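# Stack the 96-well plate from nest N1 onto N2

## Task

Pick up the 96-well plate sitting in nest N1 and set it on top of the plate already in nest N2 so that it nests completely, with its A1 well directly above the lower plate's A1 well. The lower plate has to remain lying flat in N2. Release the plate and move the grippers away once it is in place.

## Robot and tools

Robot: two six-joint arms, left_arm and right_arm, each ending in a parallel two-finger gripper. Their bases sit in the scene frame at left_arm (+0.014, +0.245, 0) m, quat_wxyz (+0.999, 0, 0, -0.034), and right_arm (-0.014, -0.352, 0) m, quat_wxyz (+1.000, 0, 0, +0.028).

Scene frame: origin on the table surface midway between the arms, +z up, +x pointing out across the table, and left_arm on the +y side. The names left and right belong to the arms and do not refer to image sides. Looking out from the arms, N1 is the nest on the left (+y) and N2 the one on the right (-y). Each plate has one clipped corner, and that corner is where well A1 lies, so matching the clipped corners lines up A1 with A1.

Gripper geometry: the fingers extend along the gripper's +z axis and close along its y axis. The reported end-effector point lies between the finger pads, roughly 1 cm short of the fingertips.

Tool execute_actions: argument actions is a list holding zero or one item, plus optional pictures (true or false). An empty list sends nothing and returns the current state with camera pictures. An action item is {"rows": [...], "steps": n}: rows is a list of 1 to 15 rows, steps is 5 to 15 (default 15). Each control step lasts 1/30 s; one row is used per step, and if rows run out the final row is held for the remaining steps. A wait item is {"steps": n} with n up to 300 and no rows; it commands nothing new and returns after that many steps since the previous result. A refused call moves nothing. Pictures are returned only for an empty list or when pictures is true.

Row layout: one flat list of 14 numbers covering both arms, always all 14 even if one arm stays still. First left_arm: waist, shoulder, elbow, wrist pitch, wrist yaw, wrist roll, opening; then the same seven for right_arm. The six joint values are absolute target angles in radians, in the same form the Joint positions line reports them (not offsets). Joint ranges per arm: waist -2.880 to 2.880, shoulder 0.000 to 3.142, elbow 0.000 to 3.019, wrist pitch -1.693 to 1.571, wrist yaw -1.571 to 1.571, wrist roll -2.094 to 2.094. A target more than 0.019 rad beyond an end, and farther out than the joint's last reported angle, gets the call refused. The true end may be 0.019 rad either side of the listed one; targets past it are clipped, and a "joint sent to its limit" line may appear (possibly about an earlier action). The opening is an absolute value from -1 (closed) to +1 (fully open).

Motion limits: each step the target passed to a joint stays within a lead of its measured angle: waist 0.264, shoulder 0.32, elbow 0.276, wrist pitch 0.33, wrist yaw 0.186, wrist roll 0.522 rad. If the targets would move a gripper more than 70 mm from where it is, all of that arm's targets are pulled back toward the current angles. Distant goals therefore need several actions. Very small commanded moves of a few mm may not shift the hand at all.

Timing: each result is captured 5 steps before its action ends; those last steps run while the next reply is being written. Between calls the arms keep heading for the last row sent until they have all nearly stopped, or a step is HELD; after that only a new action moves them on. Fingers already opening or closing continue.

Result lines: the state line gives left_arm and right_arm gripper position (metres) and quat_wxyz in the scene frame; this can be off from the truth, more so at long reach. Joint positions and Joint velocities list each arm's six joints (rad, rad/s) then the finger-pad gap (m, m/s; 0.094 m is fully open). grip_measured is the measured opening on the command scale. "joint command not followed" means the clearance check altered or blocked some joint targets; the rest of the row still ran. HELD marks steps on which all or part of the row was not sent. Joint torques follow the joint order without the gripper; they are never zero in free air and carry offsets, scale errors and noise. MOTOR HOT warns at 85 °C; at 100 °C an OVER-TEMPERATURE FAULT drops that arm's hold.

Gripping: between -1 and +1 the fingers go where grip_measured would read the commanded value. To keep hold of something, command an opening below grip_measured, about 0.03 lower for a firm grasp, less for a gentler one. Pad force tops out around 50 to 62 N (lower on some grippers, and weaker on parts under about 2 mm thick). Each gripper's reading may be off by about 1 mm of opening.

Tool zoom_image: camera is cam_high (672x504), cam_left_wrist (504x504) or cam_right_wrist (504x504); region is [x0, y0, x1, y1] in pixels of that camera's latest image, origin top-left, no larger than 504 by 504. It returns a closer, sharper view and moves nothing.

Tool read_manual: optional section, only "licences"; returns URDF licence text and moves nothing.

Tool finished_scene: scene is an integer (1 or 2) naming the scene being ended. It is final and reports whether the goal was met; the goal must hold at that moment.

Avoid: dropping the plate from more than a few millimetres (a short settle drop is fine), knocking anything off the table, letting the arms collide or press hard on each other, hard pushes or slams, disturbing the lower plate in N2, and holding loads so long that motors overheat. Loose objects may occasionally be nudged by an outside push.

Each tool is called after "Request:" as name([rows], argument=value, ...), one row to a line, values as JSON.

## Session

Request:
execute_actions(actions=[])

Scene clock: 0.00 s of 13200.00 s.
left_arm: end_effector_position=(+0.4411, +0.4629, +0.3657) grip_measured=+1.000 end_effector_quat_wxyz=(+0.382, +0.539, +0.542, +0.520) | right_arm: end_effector_position=(+0.5160, -0.7493, +0.2949) grip_measured=+1.000 end_effector_quat_wxyz=(+0.309, +0.090, +0.930, +0.179)
Joint positions: left_arm=[0.705 1.003 0.799 0.014 0.476 1.807 0.094] | right_arm=[-0.862  1.916  1.996 -1.363 -0.681 -0.51   0.094]
Joint velocities: left_arm=[ 0.005 -0.005 -0.002 -0.022 -0.007  0.007  0.   ] | right_arm=[ 0.005 -0.005  0.002 -0.007  0.051 -0.022  0.   ]
Joint torques (N m, as the arm reports them, + toward a larger angle): no reading

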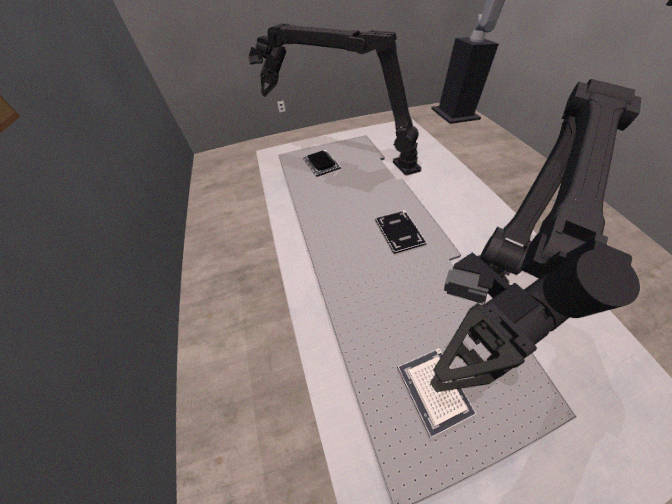

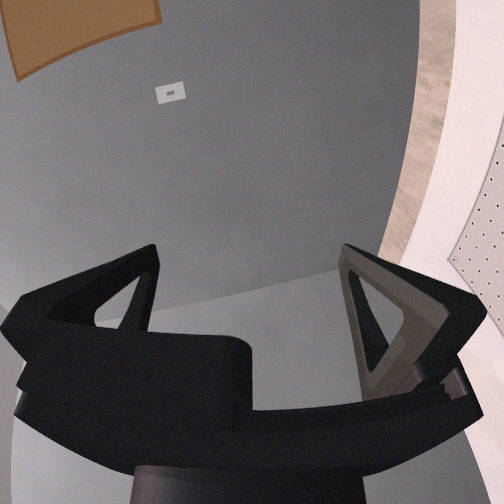

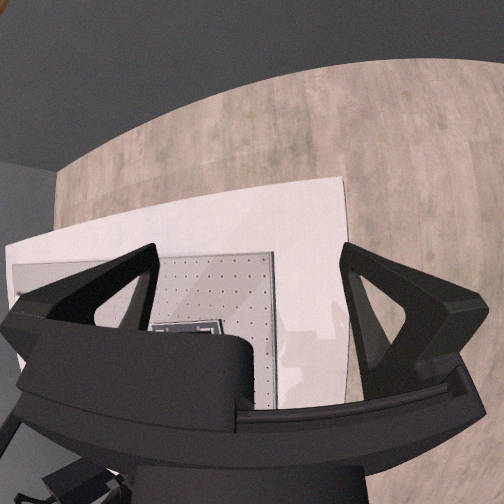

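Request:
execute_actions([
  {"rows":[[0.7,1.2,1.14,-1.25,0,-1,1,-0.456,1.43,1.6,-1.254,0,1.1,1]]},
])

Request:
execute_actions([
  {"rows":[[0.7,1.46,1.14,-1.26,0,-1,1,-0.456,1.43,1.12,-1.254,0,1.1,1]]},
])

Request:
execute_actions([
  {"steps":35},
], pictures=true)

Scene clock: 0.57 s of 13200.00 s.
left_arm: end_effector_position=(+0.3785, +0.5119, +0.2643) grip_measured=+1.000 end_effector_quat_wxyz=(+0.184, +0.096, +0.964, +0.164) | right_arm: end_effector_position=(+0.4919, -0.6329, +0.2552) grip_measured=+1.000 end_effector_quat_wxyz=(+0.164, +0.194, +0.963, +0.096)
Joint positions: left_arm=[ 0.702  1.213  1.138 -0.998  0.004  0.832  0.094] | right_arm=[-0.65   1.702  1.675 -1.307 -0.303 -0.161  0.094]
Joint velocities: left_arm=[-0.024 -0.005 -0.066 -3.138  0.022 -2.864  0.   ] | right_arm=[ 0.982 -0.659 -0.53   0.095  0.96   1.033  0.   ]
Joint torques (N m, as the arm reports them, + toward a larger angle): left_arm=[-0.89 -8.16  8.95  1.27 -0.2  -0.09] | right_arm=[ -2.29 -22.57  11.36   1.49  -0.36   0.06]
Steps of this call (steps 1 to 7: nothing new was sent; steps 8 to 17: the first 10 steps of this action). Readings (joint positions):
8: left_arm=[0.702 1.016 0.828 -0.057 0.391 1.727] | right_arm=[-0.856 1.907 1.977 -1.351 -0.648 -0.480]
9: left_arm=[0.699 1.049 0.891 -0.172 0.289 1.629] | right_arm=[-0.849 1.886 1.938 -1.336 -0.609 -0.445]
11: left_arm=[0.699 1.142 1.041 -0.385 0.082 1.430] | right_arm=[-0.818 1.840 1.854 -1.323 -0.532 -0.374]
15: left_arm=[0.702 1.213 1.144 -0.781 0.005 1.030] | right_arm=[-0.715 1.746 1.717 -1.312 -0.380 -0.233]
17: the state above

Scene clock: 1.07 s of 13200.00 s.
left_arm: end_effector_position=(+0.3444, +0.4868, +0.1252) grip_measured=+1.000 end_effector_quat_wxyz=(-0.024, -0.571, +0.820, -0.002) | right_arm: end_effector_position=(+0.3570, -0.5025, +0.1615) grip_measured=+1.000 end_effector_quat_wxyz=(+0.013, +0.571, +0.821, +0.005)
Joint positions: left_arm=[ 0.702  1.509  1.128 -1.238  0.004 -0.582  0.094] | right_arm=[-0.441  1.407  1.12  -1.256 -0.004  0.831  0.094]
Joint velocities: left_arm=[-0.015  0.171 -0.12  -0.027 -0.081 -2.762  0.   ] | right_arm=[-0.19   0.376 -0.716 -0.022  0.066  1.766  0.   ]
Joint torques (N m, as the arm reports them, + toward a larger angle): left_arm=[ -0.94 -14.32   8.62  -0.92  -0.32  -0.07] | right_arm=[ -2.64 -11.45  13.41   0.66   0.23   0.06]
Steps of this call (steps 1 to 5: the last 5 steps of your previous action; steps 6 to 15: the first 10 steps of this action). Readings (joint positions):
6: left_arm=[0.702 1.223 1.128 -1.230 0.004 0.262] | right_arm=[-0.463 1.541 1.569 -1.270 -0.034 0.201]
7: left_arm=[0.702 1.244 1.134 -1.233 0.004 0.186] | right_arm=[-0.443 1.493 1.509 -1.256 -0.024 0.274]
9: left_arm=[0.702 1.317 1.138 -1.235 0.004 0.010] | right_arm=[-0.421 1.419 1.385 -1.256 -0.018 0.396]
13: left_arm=[0.702 1.477 1.136 -1.238 0.004 -0.385] | right_arm=[-0.428 1.387 1.189 -1.256 -0.007 0.683]
15: the state above

Scene clock: 2.23 s of 13200.00 s.
left_arm: end_effector_position=(+0.3421, +0.4851, +0.1458) grip_measured=+1.000 end_effector_quat_wxyz=(+0.000, +0.724, -0.690, +0.002) | right_arm: end_effector_position=(+0.3459, -0.5045, +0.1376) grip_measured=+1.000 end_effector_quat_wxyz=(-0.018, +0.677, +0.736, -0.005)
Joint positions: left_arm=[ 0.702  1.452  1.124 -1.243  0.004 -0.985  0.094] | right_arm=[-0.456  1.444  1.093 -1.256 -0.003  1.089  0.094]
Joint velocities: left_arm=[-0.005 -0.005 -0.002 -0.007 -0.022  0.007  0.   ] | right_arm=[-0.005 -0.005 -0.022 -0.007  0.007  0.066  0.   ]
Joint torques (N m, as the arm reports them, + toward a larger angle): left_arm=[-0.87 -9.    8.56 -0.72 -0.35 -0.12] | right_arm=[ -2.28 -12.79  11.43   0.48   0.26   0.15]
Kept back: nothing.
Steps of this call (steps 1 to 5: the last 5 steps of your previous action; steps 6 to 35: the robot went on to your last target). Readings (joint positions):
1: left_arm=[0.702 1.511 1.125 -1.240 0.004 -0.663] | right_arm=[-0.447 1.420 1.103 -1.256 -0.004 0.883]
2: left_arm=[0.702 1.509 1.124 -1.243 0.004 -0.728] | right_arm=[-0.452 1.432 1.094 -1.256 -0.004 0.925]
4: left_arm=[0.702 1.494 1.124 -1.243 0.004 -0.821] | right_arm=[-0.456 1.444 1.093 -1.256 -0.003 0.984]
8: left_arm=[0.702 1.460 1.124 -1.243 0.004 -0.918] | right_arm=[-0.456 1.444 1.093 -1.256 -0.003 1.047]
35: the state above

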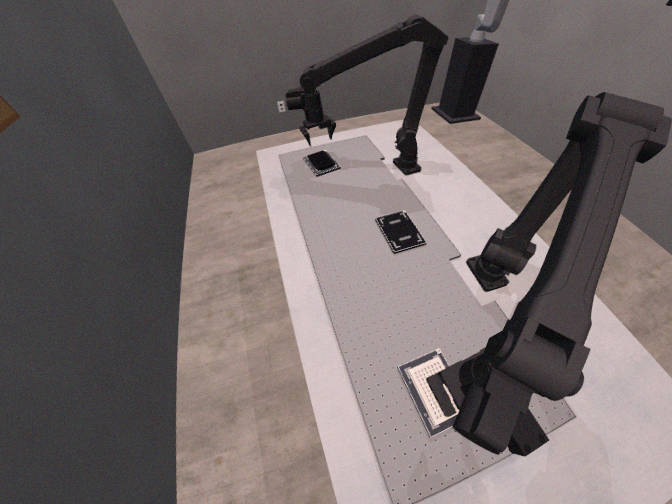

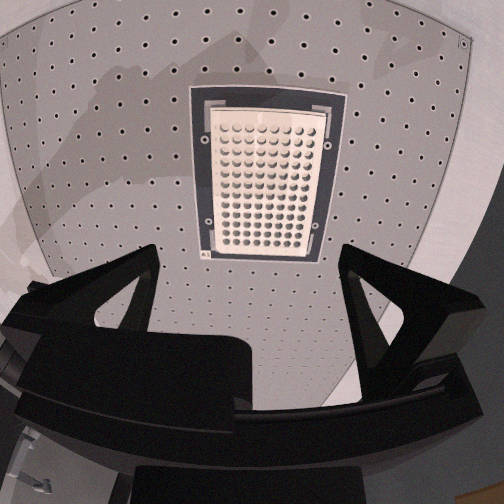

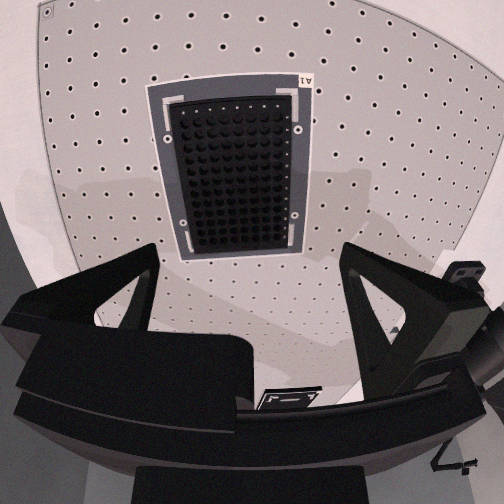

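Request:
execute_actions([
  {"rows":[[0.66,1.52,1.06,-1.1,0,-1.005,1,-0.456,1.49,1.02,-1.1,0,1.015,1]],"steps":10},
])

Request:
execute_actions([
  {"rows":[[0.66,1.567,1.016,-1.005,0,-1.005,1,-0.456,1.532,0.976,-1.007,0,1.015,1]]},
])

Request:
execute_actions([
  {"steps":7},
], pictures=true)

Scene clock: 2.80 s of 13200.00 s.
left_arm: end_effector_position=(+0.3555, +0.4800, +0.1132) grip_measured=+1.000 end_effector_quat_wxyz=(-0.013, +0.715, -0.699, +0.003) | right_arm: end_effector_position=(+0.3507, -0.5065, +0.1044) grip_measured=+1.000 end_effector_quat_wxyz=(+0.002, +0.662, +0.749, +0.002)
Joint positions: left_arm=[ 0.672  1.488  1.071 -1.127  0.001 -0.989  0.094] | right_arm=[-0.456  1.467  1.023 -1.123 -0.003  1.047  0.094]
Joint velocities: left_arm=[-0.2    0.366 -0.212  0.159 -0.007 -0.066  0.   ] | right_arm=[-0.015  0.239 -0.261  0.178  0.022 -0.125  0.   ]
Joint torques (N m, as the arm reports them, + toward a larger angle): left_arm=[-0.66 -8.81  7.41  0.5  -0.25 -0.11] | right_arm=[ -2.33 -10.65   9.81   0.94   0.24  -0.07]
Steps of this call (steps 1 to 12: the robot went on to your last target; steps 13 to 17: the first 5 steps of this action). Readings (joint positions):
13: left_arm=[0.699 1.454 1.115 -1.217 0.001 -0.986] | right_arm=[-0.456 1.445 1.081 -1.223 -0.003 1.079]
14: left_arm=[0.694 1.455 1.102 -1.177 0.001 -0.987] | right_arm=[-0.456 1.445 1.064 -1.177 -0.003 1.068]
16: left_arm=[0.679 1.475 1.079 -1.135 0.001 -0.988] | right_arm=[-0.456 1.458 1.034 -1.130 -0.003 1.053]
17: the state above

Scene clock: 3.30 s of 13200.00 s.
left_arm: end_effector_position=(+0.3569, +0.4757, +0.0667) grip_measured=+1.000 end_effector_quat_wxyz=(-0.001, +0.712, -0.702, +0.001) | right_arm: end_effector_position=(+0.3508, -0.5066, +0.0659) grip_measured=+1.000 end_effector_quat_wxyz=(-0.001, +0.654, +0.756, +0.001)
Joint positions: left_arm=[ 0.661  1.559  1.016 -1.025  0.001 -0.99   0.094] | right_arm=[-0.456  1.522  0.97  -1.019 -0.003  1.027  0.094]
Joint velocities: left_arm=[-0.005 -0.005  0.022  0.002 -0.037 -0.051  0.   ] | right_arm=[-0.005 -0.015 -0.002  0.007 -0.037 -0.037  0.   ]
Joint torques (N m, as the arm reports them, + toward a larger angle): left_arm=[-0.64 -9.62  6.78  0.64 -0.25 -0.11] | right_arm=[ -2.18 -11.15   8.66   0.86   0.24  -0.04]
Steps of this call (steps 1 to 5: the last 5 steps of your previous action; steps 6 to 15: the first 10 steps of this action). Readings (joint positions):
6: left_arm=[0.661 1.526 1.049 -1.100 0.001 -0.990] | right_arm=[-0.456 1.487 1.004 -1.092 -0.003 1.032]
7: left_arm=[0.661 1.526 1.041 -1.069 0.001 -0.990] | right_arm=[-0.456 1.488 0.996 -1.061 -0.003 1.031]
9: left_arm=[0.661 1.537 1.028 -1.037 0.001 -0.990] | right_arm=[-0.456 1.500 0.984 -1.030 -0.003 1.029]
13: left_arm=[0.661 1.557 1.017 -1.026 0.001 -0.990] | right_arm=[-0.456 1.520 0.971 -1.020 -0.003 1.028]
15: the state above

Scene clock: 3.53 s of 13200.00 s.
left_arm: end_effector_position=(+0.3573, +0.4759, +0.0667) grip_measured=+1.000 end_effector_quat_wxyz=(-0.002, +0.712, -0.702, +0.001) | right_arm: end_effector_position=(+0.3513, -0.5067, +0.0659) grip_measured=+1.000 end_effector_quat_wxyz=(+0.000, +0.654, +0.756, +0.002)
Joint positions: left_arm=[ 0.661  1.559  1.016 -1.023  0.001 -0.99   0.094] | right_arm=[-0.456  1.522  0.97  -1.017 -0.003  1.027  0.094]
Joint velocities: left_arm=[-0.005 -0.005  0.002 -0.007 -0.051  0.051  0.   ] | right_arm=[ 0.005 -0.015 -0.037 -0.007  0.022 -0.022  0.   ]
Joint torques (N m, as the arm reports them, + toward a larger angle): left_arm=[-0.8  -9.42  6.73  0.59 -0.25 -0.11] | right_arm=[ -2.54 -11.06   8.6    0.92   0.27  -0.08]
Kept back: nothing.
Steps of this call (steps 1 to 5: the last 5 steps of your previous action; steps 6 to 7: the robot went on to your last target). Readings (joint positions):
1: left_arm=[0.661 1.559 1.016 -1.025 0.001 -0.990] | right_arm=[-0.456 1.522 0.970 -1.019 -0.003 1.027]
2: left_arm=[0.661 1.559 1.016 -1.024 0.001 -0.990] | right_arm=[-0.456 1.522 0.970 -1.018 -0.003 1.027]
4: left_arm=[0.661 1.559 1.016 -1.023 0.001 -0.990] | right_arm=[-0.456 1.522 0.970 -1.017 -0.003 1.027]
7: the state above

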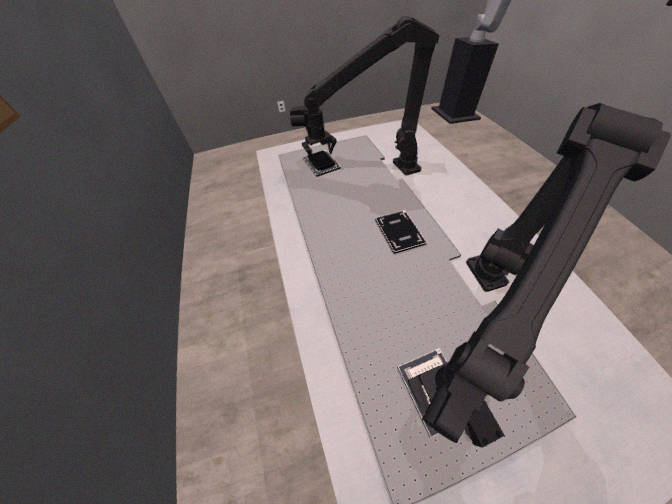

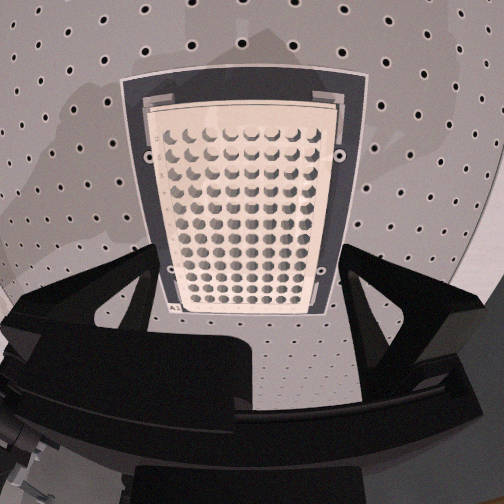

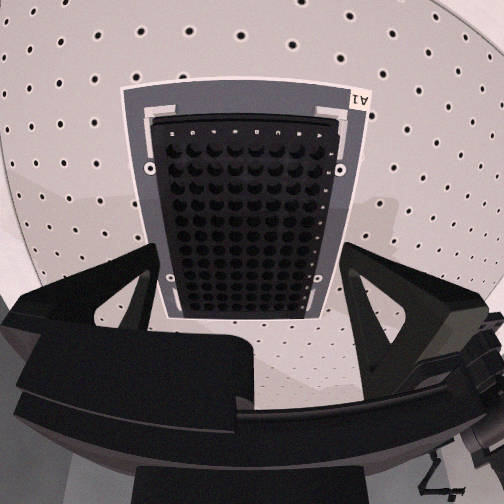

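Request:
execute_actions([
  {"rows":[[0.66,1.575,0.998,-0.98,0,-1.017,1,-0.456,1.4,1,-1.1,0,1,1]],"steps":8},
])

Request:
execute_actions([
  {"rows":[[0.66,1.599,0.983,-0.948,0,-1.017,1,-0.65,1.4,1,-1.1,0,0.5,1]]},
], pictures=true)

Scene clock: 3.77 s of 13200.00 s.
left_arm: end_effector_position=(+0.3581, +0.4765, +0.0639) grip_measured=+1.000 end_effector_quat_wxyz=(-0.007, +0.714, -0.700, +0.002) | right_arm: end_effector_position=(+0.3409, -0.5024, +0.0794) grip_measured=+1.000 end_effector_quat_wxyz=(-0.008, +0.651, +0.759, -0.001)
Joint positions: left_arm=[ 0.661  1.559  1.007 -1.004  0.001 -0.996  0.094] | right_arm=[-0.456  1.486  0.97  -1.072 -0.003  1.019  0.094]
Joint velocities: left_arm=[-0.005  0.005 -0.105  0.12  -0.037  0.007  0.   ] | right_arm=[-0.005 -0.581 -0.002 -0.398  0.007 -0.051  0.   ]
Joint torques (N m, as the arm reports them, + toward a larger angle): left_arm=[-0.81 -9.05  6.48  0.46 -0.25 -0.11] | right_arm=[ -2.39 -16.24  11.08   0.48   0.23  -0.05]
Steps of this call (steps 1 to 4: the robot went on to your last target; steps 5 to 7: the first 3 steps of this action). Readings (joint positions):
5: left_arm=[0.661 1.559 1.013 -1.018 0.001 -0.992] | right_arm=[-0.456 1.516 0.970 -1.031 -0.003 1.024]
6: left_arm=[0.661 1.559 1.010 -1.010 0.001 -0.994] | right_arm=[-0.456 1.503 0.970 -1.053 -0.003 1.021]
7: the state above

Scene clock: 4.27 s of 13200.00 s.
left_arm: end_effector_position=(+0.3553, +0.4746, +0.0458) grip_measured=+1.000 end_effector_quat_wxyz=(-0.001, +0.716, -0.698, +0.001) | right_arm: end_effector_position=(+0.2962, -0.5782, +0.1112) grip_measured=+1.000 end_effector_quat_wxyz=(+0.026, +0.563, +0.826, -0.002)
Joint positions: left_arm=[ 0.661  1.587  0.984 -0.967  0.001 -1.002  0.094] | right_arm=[-0.683  1.398  0.97  -1.091  0.002  0.57   0.094]
Joint velocities: left_arm=[-0.005 -0.005 -0.017 -0.017  0.037  0.022  0.   ] | right_arm=[ 0.161 -0.015 -0.007 -0.002 -0.022 -0.33   0.   ]
Joint torques (N m, as the arm reports them, + toward a larger angle): left_arm=[-0.79 -9.24  6.43  0.63 -0.25 -0.1 ] | right_arm=[-0.78 -9.89 11.69  0.19 -0.06 -0.06]
Steps of this call (steps 1 to 5: the last 5 steps of your previous action; steps 6 to 15: the first 10 steps of this action). Readings (joint positions):
6: left_arm=[0.661 1.560 0.999 -0.993 0.001 -1.001] | right_arm=[-0.469 1.399 0.970 -1.091 -0.007 0.936]
7: left_arm=[0.661 1.562 0.996 -0.982 0.001 -1.001] | right_arm=[-0.498 1.398 0.970 -1.091 -0.008 0.852]
9: left_arm=[0.661 1.570 0.992 -0.971 0.001 -1.002] | right_arm=[-0.583 1.398 0.970 -1.091 -0.005 0.728]
13: left_arm=[0.661 1.585 0.986 -0.967 0.001 -1.002] | right_arm=[-0.686 1.398 0.970 -1.091 0.002 0.602]
15: the state above

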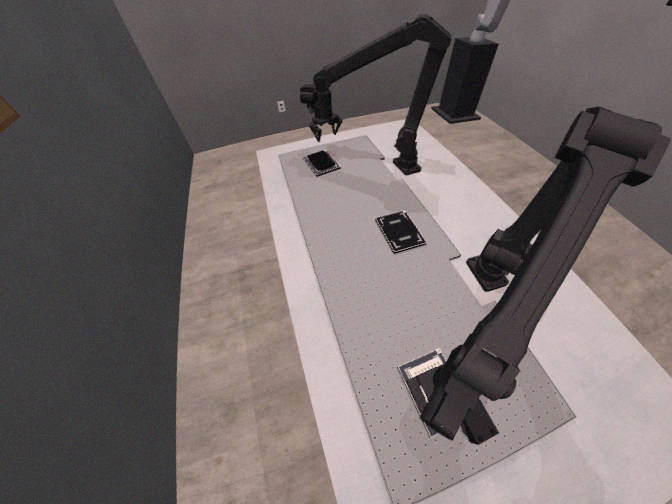

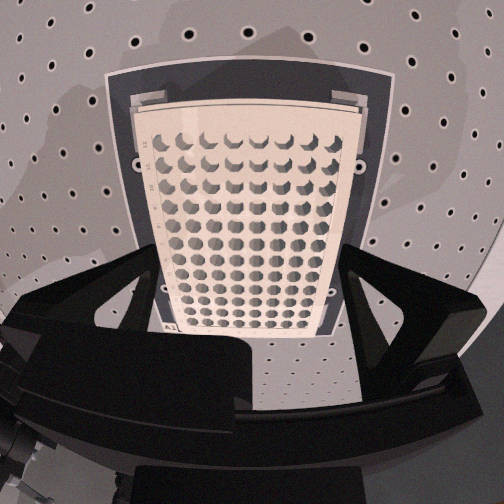

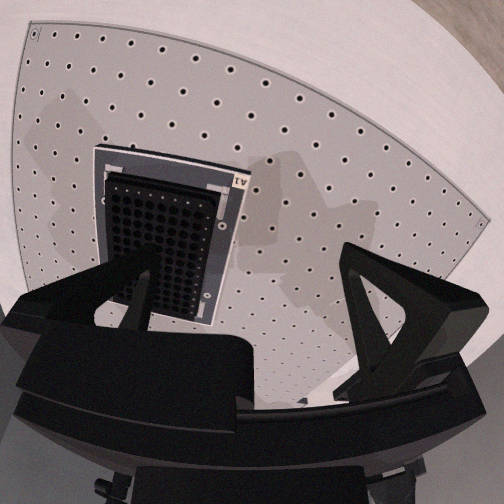

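Request:
execute_actions([
  {"rows":[[0.66,1.608,0.983,-0.96,0,-1.01,1,-0.65,1.4,1,-1.1,0,0,1],[0.66,1.608,0.983,-0.96,0,-1.01,1,-0.65,1.4,1,-1.1,0,0,1],[0.66,1.608,0.983,-0.96,0,-1.01,1,-0.65,1.4,1,-1.1,0,0,1],[0.66,1.608,0.983,-0.96,0,-1.01,0.9,-0.65,1.4,1,-1.1,0,0,1],[0.66,1.6,0.983,-0.96,0,-1.01,0.83,-0.65,1.4,1,-1.1,0,0,1],[0.66,1.59,0.983,-0.96,0,-1.01,0.79,-0.65,1.4,1,-1.1,0,0,1],[0.66,1.59,0.983,-0.96,0,-1.01,0.7,-0.65,1.4,1,-1.1,0,0,1]],"steps":12},
])

Request:
execute_actions([
  {"rows":[[0.66,1.56,1,-0.98,0,-1.01,0.7,-0.65,1.4,1,-1.1,0,-0.5,1],[0.66,1.55,1,-0.985,0,-1.01,0.7,-0.65,1.4,1,-1.1,0,-0.5,1],[0.66,1.54,1,-0.99,0,-1.01,0.7,-0.65,1.4,1,-1.1,0,-0.5,1],[0.66,1.53,1.01,-0.995,0,-1.01,0.7,-0.65,1.4,1,-1.1,0,-0.5,1],[0.66,1.52,1.02,-1.01,0,-1.01,0.7,-0.65,1.4,1,-1.1,0,-0.5,1],[0.66,1.51,1.04,-1.03,0,-1.01,0.7,-0.65,1.4,1,-1.1,0,-0.5,1],[0.66,1.5,1.06,-1.06,0,-1.01,0.7,-0.65,1.4,1,-1.1,0,-0.5,1],[0.66,1.5,1.09,-1.1,0,-1.01,0.7,-0.65,1.4,1,-1.1,0,-0.5,1]],"steps":13},
], pictures=true)

Scene clock: 4.83 s of 13200.00 s.
left_arm: end_effector_position=(+0.3550, +0.4745, +0.0453) grip_measured=+0.752 end_effector_quat_wxyz=(+0.000, +0.716, -0.698, +0.000) | right_arm: end_effector_position=(+0.3033, -0.5678, +0.1111) grip_measured=+1.000 end_effector_quat_wxyz=(+0.025, +0.349, +0.937, -0.007)
Joint positions: left_arm=[ 0.661  1.588  0.984 -0.967  0.    -1.002  0.082] | right_arm=[-0.65   1.398  0.97  -1.092  0.002  0.12   0.094]
Joint velocities: left_arm=[-0.005 -0.005  0.002 -0.002  0.007  0.007 -0.043] | right_arm=[-0.015 -0.015  0.007 -0.002 -0.022 -0.74   0.   ]
Joint torques (N m, as the arm reports them, + toward a larger angle): left_arm=[ -0.7  -10.15   6.38   0.18  -0.21  -0.04] | right_arm=[-2.03 -9.89 11.78  0.25 -0.09 -0.04]
Steps of this call (steps 1 to 5: the last 5 steps of your previous action; steps 6 to 10: the robot went on to your last target; steps 11 to 17: the first 7 steps of this action). Readings (joint positions):
11: left_arm=[0.661 1.587 0.984 -0.967 0.001 -1.002] | right_arm=[-0.650 1.398 0.970 -1.092 0.002 0.433]
12: left_arm=[0.661 1.587 0.984 -0.967 0.001 -1.002] | right_arm=[-0.650 1.398 0.970 -1.092 0.002 0.348]
14: left_arm=[0.661 1.588 0.984 -0.967 0.001 -1.002] | right_arm=[-0.650 1.398 0.970 -1.092 0.002 0.226]
17: the state above

Scene clock: 5.27 s of 13200.00 s.
left_arm: end_effector_position=(+0.3523, +0.4727, +0.0740) grip_measured=+0.751 end_effector_quat_wxyz=(-0.006, +0.716, -0.698, +0.001) | right_arm: end_effector_position=(+0.3033, -0.5678, +0.1111) grip_measured=+1.000 end_effector_quat_wxyz=(+0.022, +0.099, +0.995, -0.013)
Joint positions: left_arm=[ 0.661  1.529  1.003 -1.031  0.    -1.002  0.082] | right_arm=[-0.65   1.398  0.97  -1.092  0.002 -0.396  0.094]
Joint velocities: left_arm=[-0.015 -0.288  0.418 -0.862 -0.022 -0.081  0.   ] | right_arm=[-0.005 -0.005 -0.017 -0.002 -0.007 -0.623  0.   ]
Joint torques (N m, as the arm reports them, + toward a larger angle): left_arm=[ -0.83 -10.46  11.39  -0.3   -0.21  -0.03] | right_arm=[ -1.98 -10.17  11.73   0.32  -0.14  -0.06]
Steps of this call (steps 1 to 5: the last 5 steps of your previous action; steps 6 to 13: the first 8 steps of this action). Readings (joint positions):
6: left_arm=[0.661 1.587 0.984 -0.967 0.000 -1.002] | right_arm=[-0.650 1.398 0.970 -1.092 0.002 -0.040]
7: left_arm=[0.661 1.584 0.984 -0.967 0.000 -1.002] | right_arm=[-0.650 1.398 0.970 -1.092 0.002 -0.130]
9: left_arm=[0.661 1.572 0.984 -0.971 0.000 -1.002] | right_arm=[-0.650 1.398 0.970 -1.092 0.002 -0.260]
13: the state above

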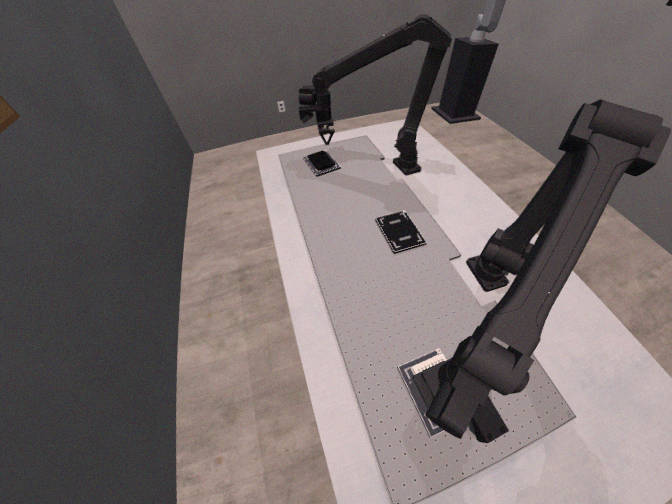

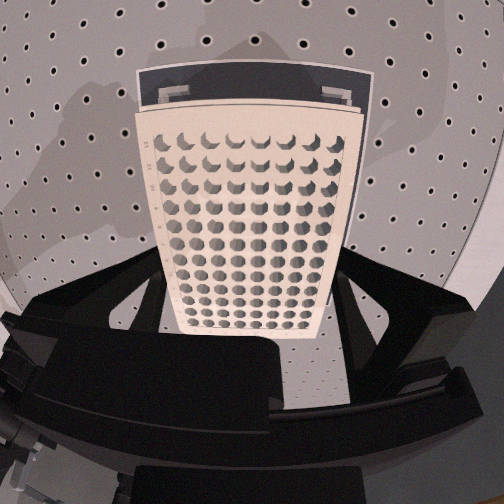

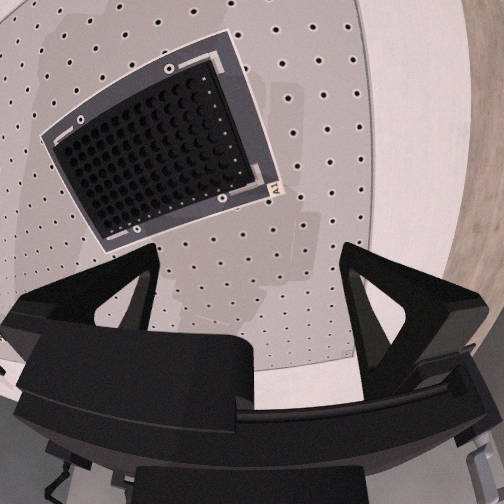

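Request:
execute_actions([
  {"rows":[[0,1.6,1.3,-1.18,0,0,0.7,-0.65,1.4,1,-1.1,0,0.01,1]]},
])

Request:
execute_actions([
  {"rows":[[-0.6,1.78,1.46,-1.2,0,1,0.7,-0.65,1.4,1,-1.1,0,0.01,1]]},
])

Request:
execute_actions([
  {"rows":[[-0.8745,1.827,1.455,-1.15,0,1.815,0.7,-0.65,1.4,1,-1.1,0,0.01,1]]},
])

Request:
execute_actions([
  {"rows":[[-0.8745,1.865,1.445,-1.09,0,1.815,0.7,-0.65,1.4,1,-1.1,0,0.01,1]]},
])

Request:
execute_actions([
  {"rows":[[-0.8745,1.905,1.44,-1.055,0,1.815,0.7,-0.65,1.4,1,-1.1,0,0.01,1]]},
], pictures=true)

Scene clock: 5.83 s of 13200.00 s.
left_arm: end_effector_position=(+0.4757, +0.3479, +0.1340) grip_measured=+0.752 end_effector_quat_wxyz=(+0.046, -0.349, +0.936, -0.003) | right_arm: end_effector_position=(+0.3033, -0.5677, +0.1111) grip_measured=+1.000 end_effector_quat_wxyz=(+0.024, +0.267, +0.963, -0.009)
Joint positions: left_arm=[ 0.285  1.574  1.226 -1.131 -0.006 -0.496  0.082] | right_arm=[-0.65   1.398  0.97  -1.092  0.002 -0.053  0.094]
Joint velocities: left_arm=[-1.48   0.073  0.154 -0.002 -0.022  1.458  0.   ] | right_arm=[ 0.005 -0.015 -0.012 -0.012  0.007  0.344  0.   ]
Joint torques (N m, as the arm reports them, + toward a larger angle): left_arm=[ -1.11 -10.6    9.55  -0.76  -0.03   0.18] | right_arm=[-2.37 -9.65 11.8   0.16 -0.1   0.08]
Steps of this call (steps 1 to 5: the last 5 steps of your previous action; steps 6 to 7: the robot went on to your last target; steps 8 to 17: the first 10 steps of this action). Readings (joint positions):
8: left_arm=[0.651 1.493 1.074 -1.089 -0.004 -0.962] | right_arm=[-0.650 1.398 0.970 -1.092 0.002 -0.392]
9: left_arm=[0.632 1.503 1.092 -1.106 -0.006 -0.913] | right_arm=[-0.650 1.398 0.970 -1.092 0.002 -0.313]
11: left_arm=[0.565 1.529 1.138 -1.122 -0.006 -0.813] | right_arm=[-0.650 1.398 0.970 -1.092 0.002 -0.200]
15: left_arm=[0.385 1.566 1.209 -1.129 -0.006 -0.603] | right_arm=[-0.650 1.398 0.970 -1.092 0.002 -0.082]
17: the state above

Scene clock: 6.33 s of 13200.00 s.
left_arm: end_effector_position=(+0.4778, +0.0012, +0.1158) grip_measured=+0.752 end_effector_quat_wxyz=(+0.029, +0.362, +0.932, -0.003) | right_arm: end_effector_position=(+0.3033, -0.5677, +0.1111) grip_measured=+1.000 end_effector_quat_wxyz=(+0.024, +0.291, +0.956, -0.008)
Joint positions: left_arm=[-0.416  1.735  1.383 -1.161 -0.     0.258  0.082] | right_arm=[-0.65   1.398  0.97  -1.092  0.002 -0.003  0.094]
Joint velocities: left_arm=[-1.343  0.288  0.056 -0.012  0.007  1.546  0.   ] | right_arm=[-0.005  0.005 -0.002  0.007  0.007 -0.022  0.   ]
Joint torques (N m, as the arm reports them, + toward a larger angle): left_arm=[ -0.94 -13.28  10.41  -0.76  -0.07   0.17] | right_arm=[ -2.19 -10.24  11.56   0.21  -0.05   0.13]
Steps of this call (steps 1 to 5: the last 5 steps of your previous action; steps 6 to 15: the first 10 steps of this action). Readings (joint positions):
6: left_arm=[-0.016 1.593 1.264 -1.156 -0.000 -0.175] | right_arm=[-0.650 1.398 0.970 -1.092 0.002 -0.015]
7: left_arm=[-0.059 1.607 1.285 -1.161 -0.000 -0.129] | right_arm=[-0.650 1.398 0.970 -1.092 0.002 -0.012]
9: left_arm=[-0.146 1.646 1.329 -1.161 -0.000 -0.036] | right_arm=[-0.650 1.398 0.970 -1.092 0.002 -0.008]
13: left_arm=[-0.324 1.713 1.377 -1.161 -0.000 0.155] | right_arm=[-0.650 1.398 0.970 -1.092 0.002 -0.004]
15: the state above

Scene clock: 6.83 s of 13200.00 s.
left_arm: end_effector_position=(+0.3056, -0.2027, +0.0895) grip_measured=+0.753 end_effector_quat_wxyz=(+0.006, +0.948, +0.320, -0.000) | right_arm: end_effector_position=(+0.3033, -0.5677, +0.1111) grip_measured=+1.000 end_effector_quat_wxyz=(+0.024, +0.292, +0.956, -0.008)
Joint positions: left_arm=[-0.925  1.813  1.419 -1.164  0.004  1.499  0.082] | right_arm=[-0.65   1.398  0.97  -1.092  0.002 -0.001  0.094]
Joint velocities: left_arm=[-0.151  0.063 -0.012 -0.002 -0.037  2.088 -0.002] | right_arm=[-0.015 -0.015  0.027 -0.027 -0.022 -0.007  0.   ]
Joint torques (N m, as the arm reports them, + toward a larger angle): left_arm=[  4.04 -13.57   9.87   0.41  -0.16   0.15] | right_arm=[ -1.89 -10.34  11.71   0.15  -0.07   0.14]
Steps of this call (steps 1 to 5: the last 5 steps of your previous action; steps 6 to 15: the first 10 steps of this action). Readings (joint positions):
6: left_arm=[-0.656 1.781 1.414 -1.175 0.001 0.736] | right_arm=[-0.650 1.398 0.970 -1.092 0.002 -0.002]
7: left_arm=[-0.686 1.782 1.414 -1.175 0.000 0.791] | right_arm=[-0.650 1.398 0.970 -1.092 0.002 -0.002]
9: left_arm=[-0.760 1.787 1.414 -1.173 -0.000 0.935] | right_arm=[-0.650 1.398 0.970 -1.092 0.002 -0.002]
13: left_arm=[-0.897 1.806 1.419 -1.165 0.003 1.329] | right_arm=[-0.650 1.398 0.970 -1.092 0.002 -0.001]
15: the state above

Scene clock: 7.33 s of 13200.00 s.
left_arm: end_effector_position=(+0.3370, -0.1950, +0.0688) grip_measured=+0.753 end_effector_quat_wxyz=(+0.013, +0.979, +0.206, +0.005) | right_arm: end_effector_position=(+0.3033, -0.5677, +0.1111) grip_measured=+1.000 end_effector_quat_wxyz=(+0.024, +0.292, +0.956, -0.008)
Joint positions: left_arm=[-0.87   1.853  1.419 -1.109  0.002  1.79   0.082] | right_arm=[-0.65   1.398  0.97  -1.092  0.002 -0.001  0.094]
Joint velocities: left_arm=[ 0.005  0.024 -0.002  0.012  0.007  0.066 -0.   ] | right_arm=[-0.015 -0.005 -0.007  0.007  0.022 -0.022  0.   ]
Joint torques (N m, as the arm reports them, + toward a larger angle): left_arm=[ -1.09 -14.05   9.02   0.57  -0.09   0.22] | right_arm=[ -2.69 -10.02  11.65   0.34  -0.11   0.12]
Steps of this call (steps 1 to 5: the last 5 steps of your previous action; steps 6 to 15: the first 10 steps of this action). Readings (joint positions):
6: left_arm=[-0.889 1.816 1.419 -1.155 0.003 1.723] | right_arm=[-0.650 1.398 0.970 -1.092 0.002 -0.001]
7: left_arm=[-0.881 1.820 1.419 -1.139 0.003 1.738] | right_arm=[-0.650 1.398 0.970 -1.092 0.002 -0.001]
9: left_arm=[-0.871 1.830 1.419 -1.116 0.002 1.761] | right_arm=[-0.650 1.398 0.970 -1.092 0.002 -0.001]
13: left_arm=[-0.870 1.849 1.419 -1.109 0.002 1.784] | right_arm=[-0.650 1.398 0.970 -1.092 0.002 -0.001]
15: the state above

Scene clock: 7.83 s of 13200.00 s.
left_arm: end_effector_position=(+0.3405, -0.1997, +0.0479) grip_measured=+0.753 end_effector_quat_wxyz=(+0.011, +0.980, +0.201, +0.004) | right_arm: end_effector_position=(+0.3033, -0.5677, +0.1111) grip_measured=+1.000 end_effector_quat_wxyz=(+0.024, +0.292, +0.956, -0.008)
Joint positions: left_arm=[-0.87   1.893  1.419 -1.073  0.002  1.8    0.082] | right_arm=[-0.65   1.398  0.97  -1.092  0.002 -0.001  0.094]
Joint velocities: left_arm=[ 0.005  0.024 -0.002  0.002  0.037 -0.022 -0.   ] | right_arm=[ 0.005 -0.015 -0.007 -0.017  0.007  0.066  0.   ]
Joint torques (N m, as the arm reports them, + toward a larger angle): left_arm=[ -0.99 -14.37   8.53   0.57  -0.08   0.23] | right_arm=[-2.07 -9.98 11.64  0.15 -0.08  0.1 ]
Steps of this call (steps 1 to 5: the last 5 steps of your previous action; steps 6 to 15: the first 10 steps of this action). Readings (joint positions):
6: left_arm=[-0.870 1.856 1.419 -1.103 0.002 1.798] | right_arm=[-0.650 1.398 0.970 -1.092 0.002 -0.001]
7: left_arm=[-0.870 1.859 1.419 -1.092 0.002 1.798] | right_arm=[-0.650 1.398 0.970 -1.092 0.002 -0.001]
9: left_arm=[-0.870 1.868 1.419 -1.078 0.002 1.799] | right_arm=[-0.650 1.398 0.970 -1.092 0.002 -0.001]
13: left_arm=[-0.870 1.888 1.419 -1.073 0.002 1.800] | right_arm=[-0.650 1.398 0.970 -1.092 0.002 -0.001]
15: the state above

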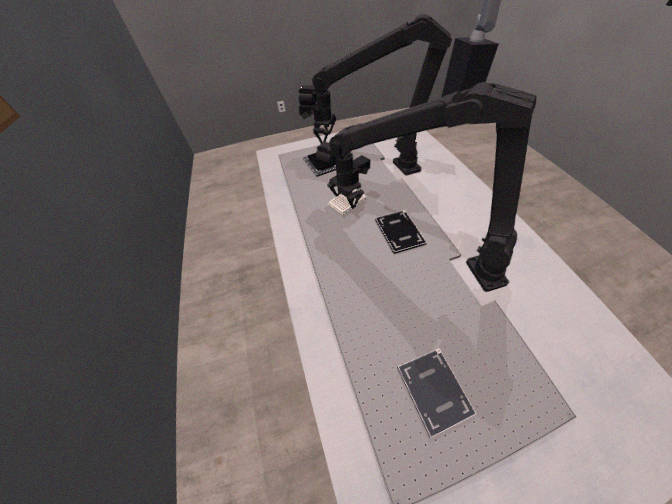

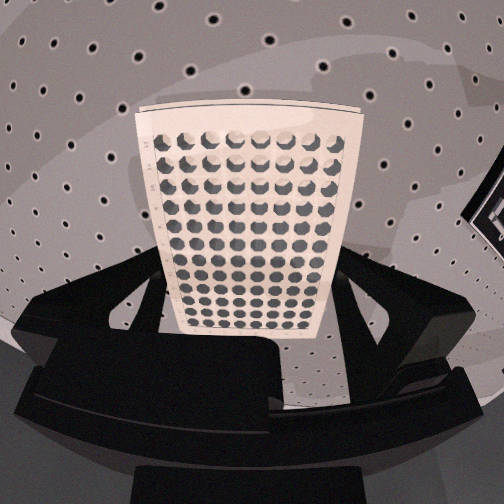

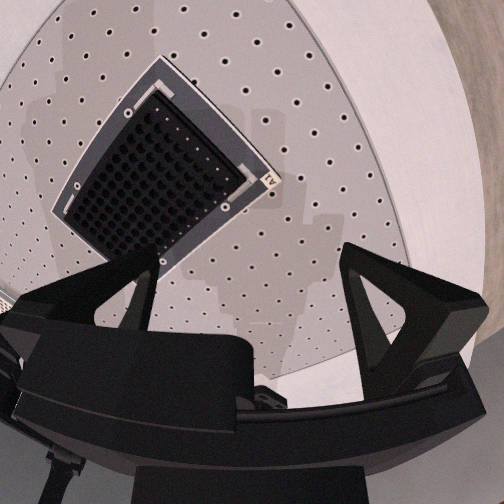

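Request:
execute_actions([
  {"rows":[[-0.8745,1.93,1.44,-1.065,0,1.815,0.7,-0.65,1.4,1,-1.1,0,0.01,1]],"steps":10},
])

Request:
execute_actions([
  {"rows":[[-0.8745,1.945,1.44,-1.065,0,1.815,0.7,-0.65,1.4,1,-1.1,0,0.01,1]],"steps":10},
])

Scene clock: 8.17 s of 13200.00 s.
left_arm: end_effector_position=(+0.3399, -0.1990, +0.0424) grip_measured=+0.753 end_effector_quat_wxyz=(+0.006, +0.980, +0.201, +0.002) | right_arm: end_effector_position=(+0.3033, -0.5677, +0.1111) grip_measured=+1.000 end_effector_quat_wxyz=(+0.024, +0.292, +0.956, -0.008)
Joint positions: left_arm=[-0.87   1.903  1.419 -1.073  0.002  1.8    0.082] | right_arm=[-0.65   1.398  0.97  -1.092  0.002 -0.001  0.094]
Joint velocities: left_arm=[-0.015  0.063 -0.002 -0.017 -0.007  0.037 -0.001] | right_arm=[-0.005  0.005 -0.042  0.007  0.037  0.022  0.   ]
Joint torques (N m, as the arm reports them, + toward a larger angle): left_arm=[ -1.13 -13.65   8.51   0.14  -0.08   0.21] | right_arm=[ -2.19 -10.02  11.74   0.22  -0.06   0.12]
Steps of this call (steps 1 to 5: the last 5 steps of your previous action; steps 6 to 10: the first 5 steps of this action). Readings (joint positions):
6: left_arm=[-0.870 1.895 1.419 -1.073 0.002 1.800] | right_arm=[-0.650 1.398 0.970 -1.092 0.002 -0.001]
7: left_arm=[-0.870 1.896 1.419 -1.073 0.002 1.800] | right_arm=[-0.650 1.398 0.970 -1.092 0.002 -0.001]
9: left_arm=[-0.870 1.901 1.419 -1.073 0.002 1.800] | right_arm=[-0.650 1.398 0.970 -1.092 0.002 -0.001]
10: the state above

Scene clock: 8.50 s of 13200.00 s.
left_arm: end_effector_position=(+0.3396, -0.1986, +0.0392) grip_measured=+0.753 end_effector_quat_wxyz=(+0.003, +0.980, +0.201, +0.001) | right_arm: end_effector_position=(+0.3033, -0.5677, +0.1111) grip_measured=+1.000 end_effector_quat_wxyz=(+0.024, +0.292, +0.956, -0.008)
Joint positions: left_arm=[-0.87   1.909  1.419 -1.073  0.002  1.801  0.082] | right_arm=[-0.65   1.398  0.97  -1.092  0.002 -0.001  0.094]
Joint velocities: left_arm=[-0.005 -0.005 -0.012  0.007  0.022 -0.007 -0.   ] | right_arm=[-0.015 -0.015 -0.007 -0.007 -0.007  0.007  0.   ]
Joint torques (N m, as the arm reports them, + toward a larger angle): left_arm=[ -1.06 -12.79   8.45   0.2   -0.08   0.21] | right_arm=[ -2.37 -10.22  11.69   0.2   -0.1    0.12]
Steps of this call (steps 1 to 5: the last 5 steps of your previous action; steps 6 to 10: the first 5 steps of this action). Readings (joint positions):
6: left_arm=[-0.870 1.909 1.419 -1.073 0.002 1.800] | right_arm=[-0.650 1.398 0.970 -1.092 0.002 -0.001]
7: left_arm=[-0.870 1.909 1.419 -1.073 0.002 1.801] | right_arm=[-0.650 1.398 0.970 -1.092 0.002 -0.001]
9: left_arm=[-0.870 1.909 1.419 -1.073 0.002 1.801] | right_arm=[-0.650 1.398 0.970 -1.092 0.002 -0.001]
10: the state above

The plate has touched down (slightly tilted). Handing over to the right arm.

Request:
execute_actions([
  {"rows":[[-0.87,1.91,1.44,-1.065,0,1.815,0.78,-0.5,1.4,1,-1.1,0,0.01,1],[-0.87,1.91,1.44,-1.065,0,1.815,1,-0.5,1.4,1,-1.1,0,0.01,1]],"steps":7},
])

Request:
execute_actions([
  {"rows":[[-0.87,1.86,1.44,-1.095,0,1.815,1,-0.5,1.4,1,-1.1,0,0.01,1],[-0.87,1.84,1.44,-1.095,0,1.815,1,-0.5,1.4,1,-1.1,0,0.01,1],[-0.87,1.8,1.44,-1.1,0,1.815,1,-0.5,1.4,1,-1.1,0,0.01,1]],"steps":11},
])

Request:
execute_actions([
  {"rows":[[0.1,1.6,1.3,-1.2,0,1.8,1,-0.3,1.4,1,-1.1,0,0.01,1]]},
])

Request:
execute_actions([
  {"rows":[[0.1,1.2,1,-1.2,0,1.8,1,0.3526,1.44,0.95,-1.05,0,0.01,1]]},
])

Request:
execute_actions([
  {"rows":[[0.1,1.2,1,-1.2,0,1.8,1,0.3526,1.5,0.926,-0.96,0,0.01,1]]},
])

Request:
execute_actions([
  {"steps":8},
], pictures=true)

Scene clock: 9.00 s of 13200.00 s.
left_arm: end_effector_position=(+0.3396, -0.1986, +0.0394) grip_measured=+0.922 end_effector_quat_wxyz=(+0.004, +0.980, +0.201, +0.001) | right_arm: end_effector_position=(+0.3098, -0.5577, +0.1111) grip_measured=+1.000 end_effector_quat_wxyz=(+0.024, +0.277, +0.961, -0.010)
Joint positions: left_arm=[-0.87   1.909  1.419 -1.073  0.002  1.801  0.09 ] | right_arm=[-0.617  1.398  0.97  -1.092  0.006  0.001  0.094]
Joint velocities: left_arm=[-0.015 -0.005 -0.017 -0.017 -0.007 -0.007  0.182] | right_arm=[ 0.894 -0.005  0.007 -0.022 -0.037  0.037  0.   ]
Joint torques (N m, as the arm reports them, + toward a larger angle): left_arm=[ -0.81 -15.1    8.46   0.13  -0.08   0.21] | right_arm=[  1.97 -10.51  11.79   0.23  -0.26   0.08]
Steps of this call (steps 1 to 5: the last 5 steps of your previous action; steps 6 to 13: the robot went on to your last target; steps 14 to 15: the first 2 steps of this action). Readings (joint positions):
14: left_arm=[-0.870 1.909 1.419 -1.073 0.002 1.801] | right_arm=[-0.640 1.398 0.970 -1.092 0.006 0.000]
15: the state above

Scene clock: 9.37 s of 13200.00 s.
left_arm: end_effector_position=(+0.3412, -0.2007, +0.0737) grip_measured=+1.000 end_effector_quat_wxyz=(+0.029, +0.979, +0.200, +0.012) | right_arm: end_effector_position=(+0.3337, -0.5140, +0.1111) grip_measured=+1.000 end_effector_quat_wxyz=(+0.025, +0.216, +0.976, -0.005)
Joint positions: left_arm=[-0.87   1.844  1.419 -1.082  0.002  1.801  0.094] | right_arm=[-0.49   1.398  0.97  -1.092 -0.001  0.001  0.094]
Joint velocities: left_arm=[-0.024 -0.571  0.007 -0.012 -0.037 -0.007  0.   ] | right_arm=[-0.142 -0.005  0.007 -0.012 -0.037 -0.007  0.   ]
Joint torques (N m, as the arm reports them, + toward a larger angle): left_arm=[ -0.67 -15.43   8.76  -0.72  -0.08   0.2 ] | right_arm=[ -2.36 -10.16  11.7    0.18   0.01   0.13]
Steps of this call (steps 1 to 5: the last 5 steps of your previous action; steps 6 to 11: the first 6 steps of this action). Readings (joint positions):
6: left_arm=[-0.870 1.906 1.419 -1.074 0.002 1.801] | right_arm=[-0.473 1.398 0.970 -1.092 -0.001 0.001]
7: left_arm=[-0.870 1.902 1.419 -1.076 0.002 1.801] | right_arm=[-0.472 1.398 0.970 -1.092 -0.001 0.001]
9: left_arm=[-0.870 1.880 1.419 -1.081 0.002 1.801] | right_arm=[-0.480 1.398 0.970 -1.092 -0.001 0.001]
11: the state above

Scene clock: 9.87 s of 13200.00 s.
left_arm: end_effector_position=(+0.4257, -0.0472, +0.1454) grip_measured=+1.000 end_effector_quat_wxyz=(+0.049, +0.933, +0.354, +0.030) | right_arm: end_effector_position=(+0.3610, -0.4321, +0.1111) grip_measured=+1.000 end_effector_quat_wxyz=(+0.025, +0.105, +0.994, -0.002)
Joint positions: left_arm=[-0.548  1.63   1.325 -1.15   0.005  1.801  0.094] | right_arm=[-0.265  1.398  0.97  -1.092 -0.002  0.002  0.094]
Joint velocities: left_arm=[ 1.421 -0.23  -0.007 -0.076  0.051 -0.066  0.   ] | right_arm=[-0.171 -0.005 -0.002 -0.007 -0.022 -0.081  0.   ]
Joint torques (N m, as the arm reports them, + toward a larger angle): left_arm=[ -0.21 -12.08   6.92  -0.61  -0.11   0.04] | right_arm=[ -4.03 -10.29  11.74   0.2    0.09   0.09]
Steps of this call (steps 1 to 5: the last 5 steps of your previous action; steps 6 to 15: the first 10 steps of this action). Readings (joint positions):
6: left_arm=[-0.862 1.762 1.413 -1.084 0.004 1.801] | right_arm=[-0.484 1.398 0.970 -1.092 0.005 0.002]
7: left_arm=[-0.850 1.747 1.398 -1.091 0.005 1.801] | right_arm=[-0.456 1.398 0.970 -1.092 0.007 0.002]
9: left_arm=[-0.802 1.710 1.364 -1.113 0.005 1.801] | right_arm=[-0.369 1.398 0.970 -1.092 0.005 0.002]
13: left_arm=[-0.644 1.650 1.329 -1.143 0.005 1.801] | right_arm=[-0.262 1.398 0.970 -1.092 -0.002 0.002]
15: the state above

Scene clock: 10.37 s of 13200.00 s.
left_arm: end_effector_position=(+0.3829, +0.2654, +0.1830) grip_measured=+1.000 end_effector_quat_wxyz=(+0.048, +0.764, +0.640, +0.066) | right_arm: end_effector_position=(+0.3573, -0.2484, +0.0982) grip_measured=+1.000 end_effector_quat_wxyz=(+0.024, -0.136, +0.990, +0.001)
Joint positions: left_arm=[ 0.122  1.222  1.    -1.185 -0.003  1.801  0.094] | right_arm=[ 0.22   1.422  0.957 -1.059  0.005  0.004  0.094]
Joint velocities: left_arm=[ 0.376 -1.265 -0.237 -0.217 -0.007 -0.037  0.   ] | right_arm=[ 1.958  0.054  0.002  0.032 -0.051 -0.051  0.   ]
Joint torques (N m, as the arm reports them, + toward a larger angle): left_arm=[-4.43 -2.87  9.01  0.16  0.13  0.03] | right_arm=[-2.45 -9.41  7.99  0.89 -0.2   0.06]
Steps of this call (steps 1 to 5: the last 5 steps of your previous action; steps 6 to 15: the first 10 steps of this action). Readings (joint positions):
6: left_arm=[-0.241 1.602 1.309 -1.153 0.005 1.801] | right_arm=[-0.287 1.398 0.968 -1.088 0.004 0.003]
7: left_arm=[-0.192 1.579 1.277 -1.152 0.004 1.801] | right_arm=[-0.260 1.399 0.965 -1.081 0.006 0.004]
9: left_arm=[-0.098 1.513 1.193 -1.153 0.003 1.801] | right_arm=[-0.165 1.404 0.960 -1.072 0.006 0.004]
13: left_arm=[0.073 1.323 1.040 -1.168 -0.000 1.801] | right_arm=[0.085 1.418 0.957 -1.062 0.006 0.004]
15: the state above

Scene clock: 10.87 s of 13200.00 s.
left_arm: end_effector_position=(+0.3799, +0.2591, +0.1896) grip_measured=+1.000 end_effector_quat_wxyz=(+0.053, +0.768, +0.634, +0.072) | right_arm: end_effector_position=(+0.3411, -0.2008, +0.0587) grip_measured=+1.000 end_effector_quat_wxyz=(+0.010, -0.199, +0.980, +0.003)
Joint positions: left_arm=[ 0.105  1.2    0.998 -1.19  -0.003  1.801  0.094] | right_arm=[ 0.347  1.496  0.918 -0.972 -0.002  0.004  0.094]
Joint velocities: left_arm=[-0.015  0.005 -0.002 -0.007  0.022 -0.066  0.   ] | right_arm=[ 0.005 -0.005 -0.022  0.012  0.022 -0.007  0.   ]
Joint torques (N m, as the arm reports them, + toward a larger angle): left_arm=[-1.08 -6.1   8.1  -0.13  0.1   0.03] | right_arm=[ -2.13 -10.59   8.74   1.02   0.09   0.09]
Steps of this call (steps 1 to 5: the last 5 steps of your previous action; steps 6 to 15: the first 10 steps of this action). Readings (joint positions):
6: left_arm=[0.108 1.148 0.998 -1.190 -0.003 1.801] | right_arm=[0.410 1.430 0.946 -1.038 -0.005 0.004]
7: left_arm=[0.106 1.158 0.998 -1.190 -0.003 1.801] | right_arm=[0.401 1.437 0.941 -1.012 -0.005 0.004]
9: left_arm=[0.105 1.179 0.998 -1.190 -0.003 1.801] | right_arm=[0.376 1.462 0.933 -0.983 -0.004 0.004]
13: left_arm=[0.105 1.200 0.998 -1.190 -0.003 1.801] | right_arm=[0.347 1.495 0.921 -0.972 -0.002 0.004]
15: the state above

Scene clock: 11.13 s of 13200.00 s.
left_arm: end_effector_position=(+0.3799, +0.2591, +0.1896) grip_measured=+1.000 end_effector_quat_wxyz=(+0.053, +0.768, +0.634, +0.072) | right_arm: end_effector_position=(+0.3415, -0.2006, +0.0587) grip_measured=+1.000 end_effector_quat_wxyz=(+0.011, -0.199, +0.980, +0.003)
Joint positions: left_arm=[ 0.105  1.2    0.998 -1.19  -0.003  1.801  0.094] | right_arm=[ 0.347  1.496  0.918 -0.971 -0.002  0.004  0.094]
Joint velocities: left_arm=[-0.005 -0.005  0.017 -0.007 -0.037 -0.007  0.   ] | right_arm=[-0.015 -0.005 -0.017 -0.007 -0.066 -0.022  0.   ]
Joint torques (N m, as the arm reports them, + toward a larger angle): left_arm=[-1.11 -6.25  8.12 -0.14  0.1   0.03] | right_arm=[ -1.87 -11.04   8.67   0.94   0.08   0.06]
Kept back: nothing.
Steps of this call (steps 1 to 5: the last 5 steps of your previous action; steps 6 to 8: the robot went on to your last target). Readings (joint positions):
1: left_arm=[0.105 1.200 0.998 -1.190 -0.003 1.801] | right_arm=[0.347 1.496 0.918 -0.972 -0.002 0.004]
2: left_arm=[0.105 1.200 0.998 -1.190 -0.003 1.801] | right_arm=[0.347 1.496 0.918 -0.971 -0.002 0.004]
4: left_arm=[0.105 1.200 0.998 -1.190 -0.003 1.801] | right_arm=[0.347 1.496 0.918 -0.971 -0.002 0.004]
8: the state above

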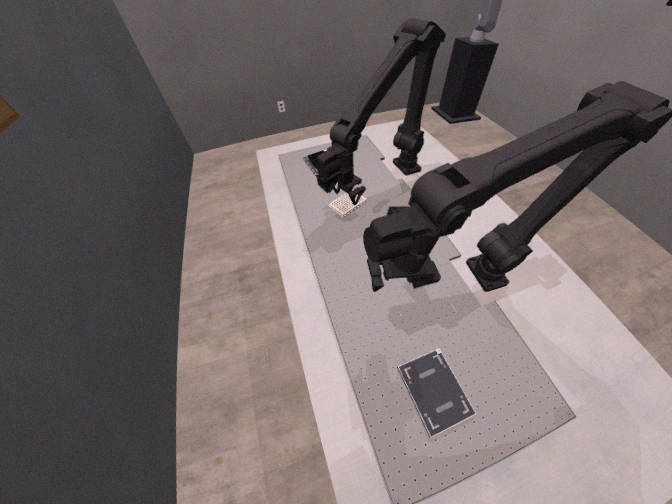

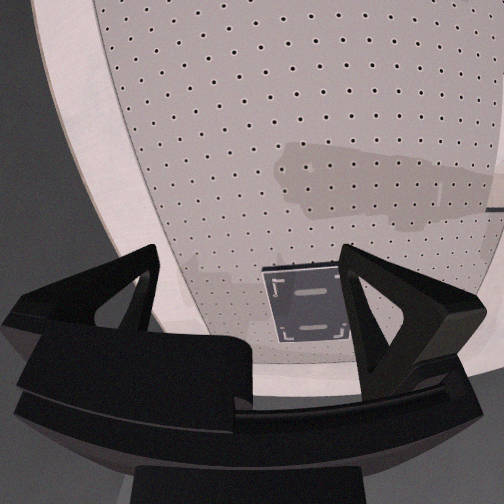

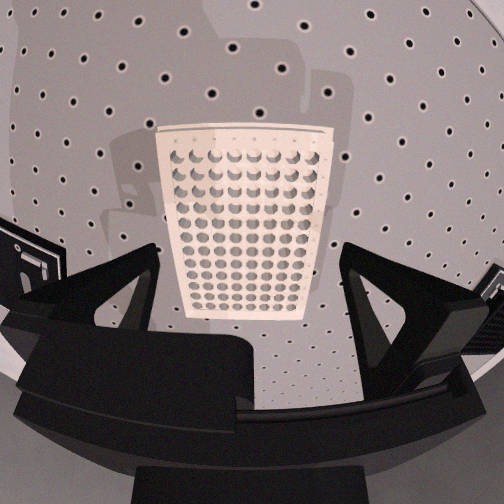

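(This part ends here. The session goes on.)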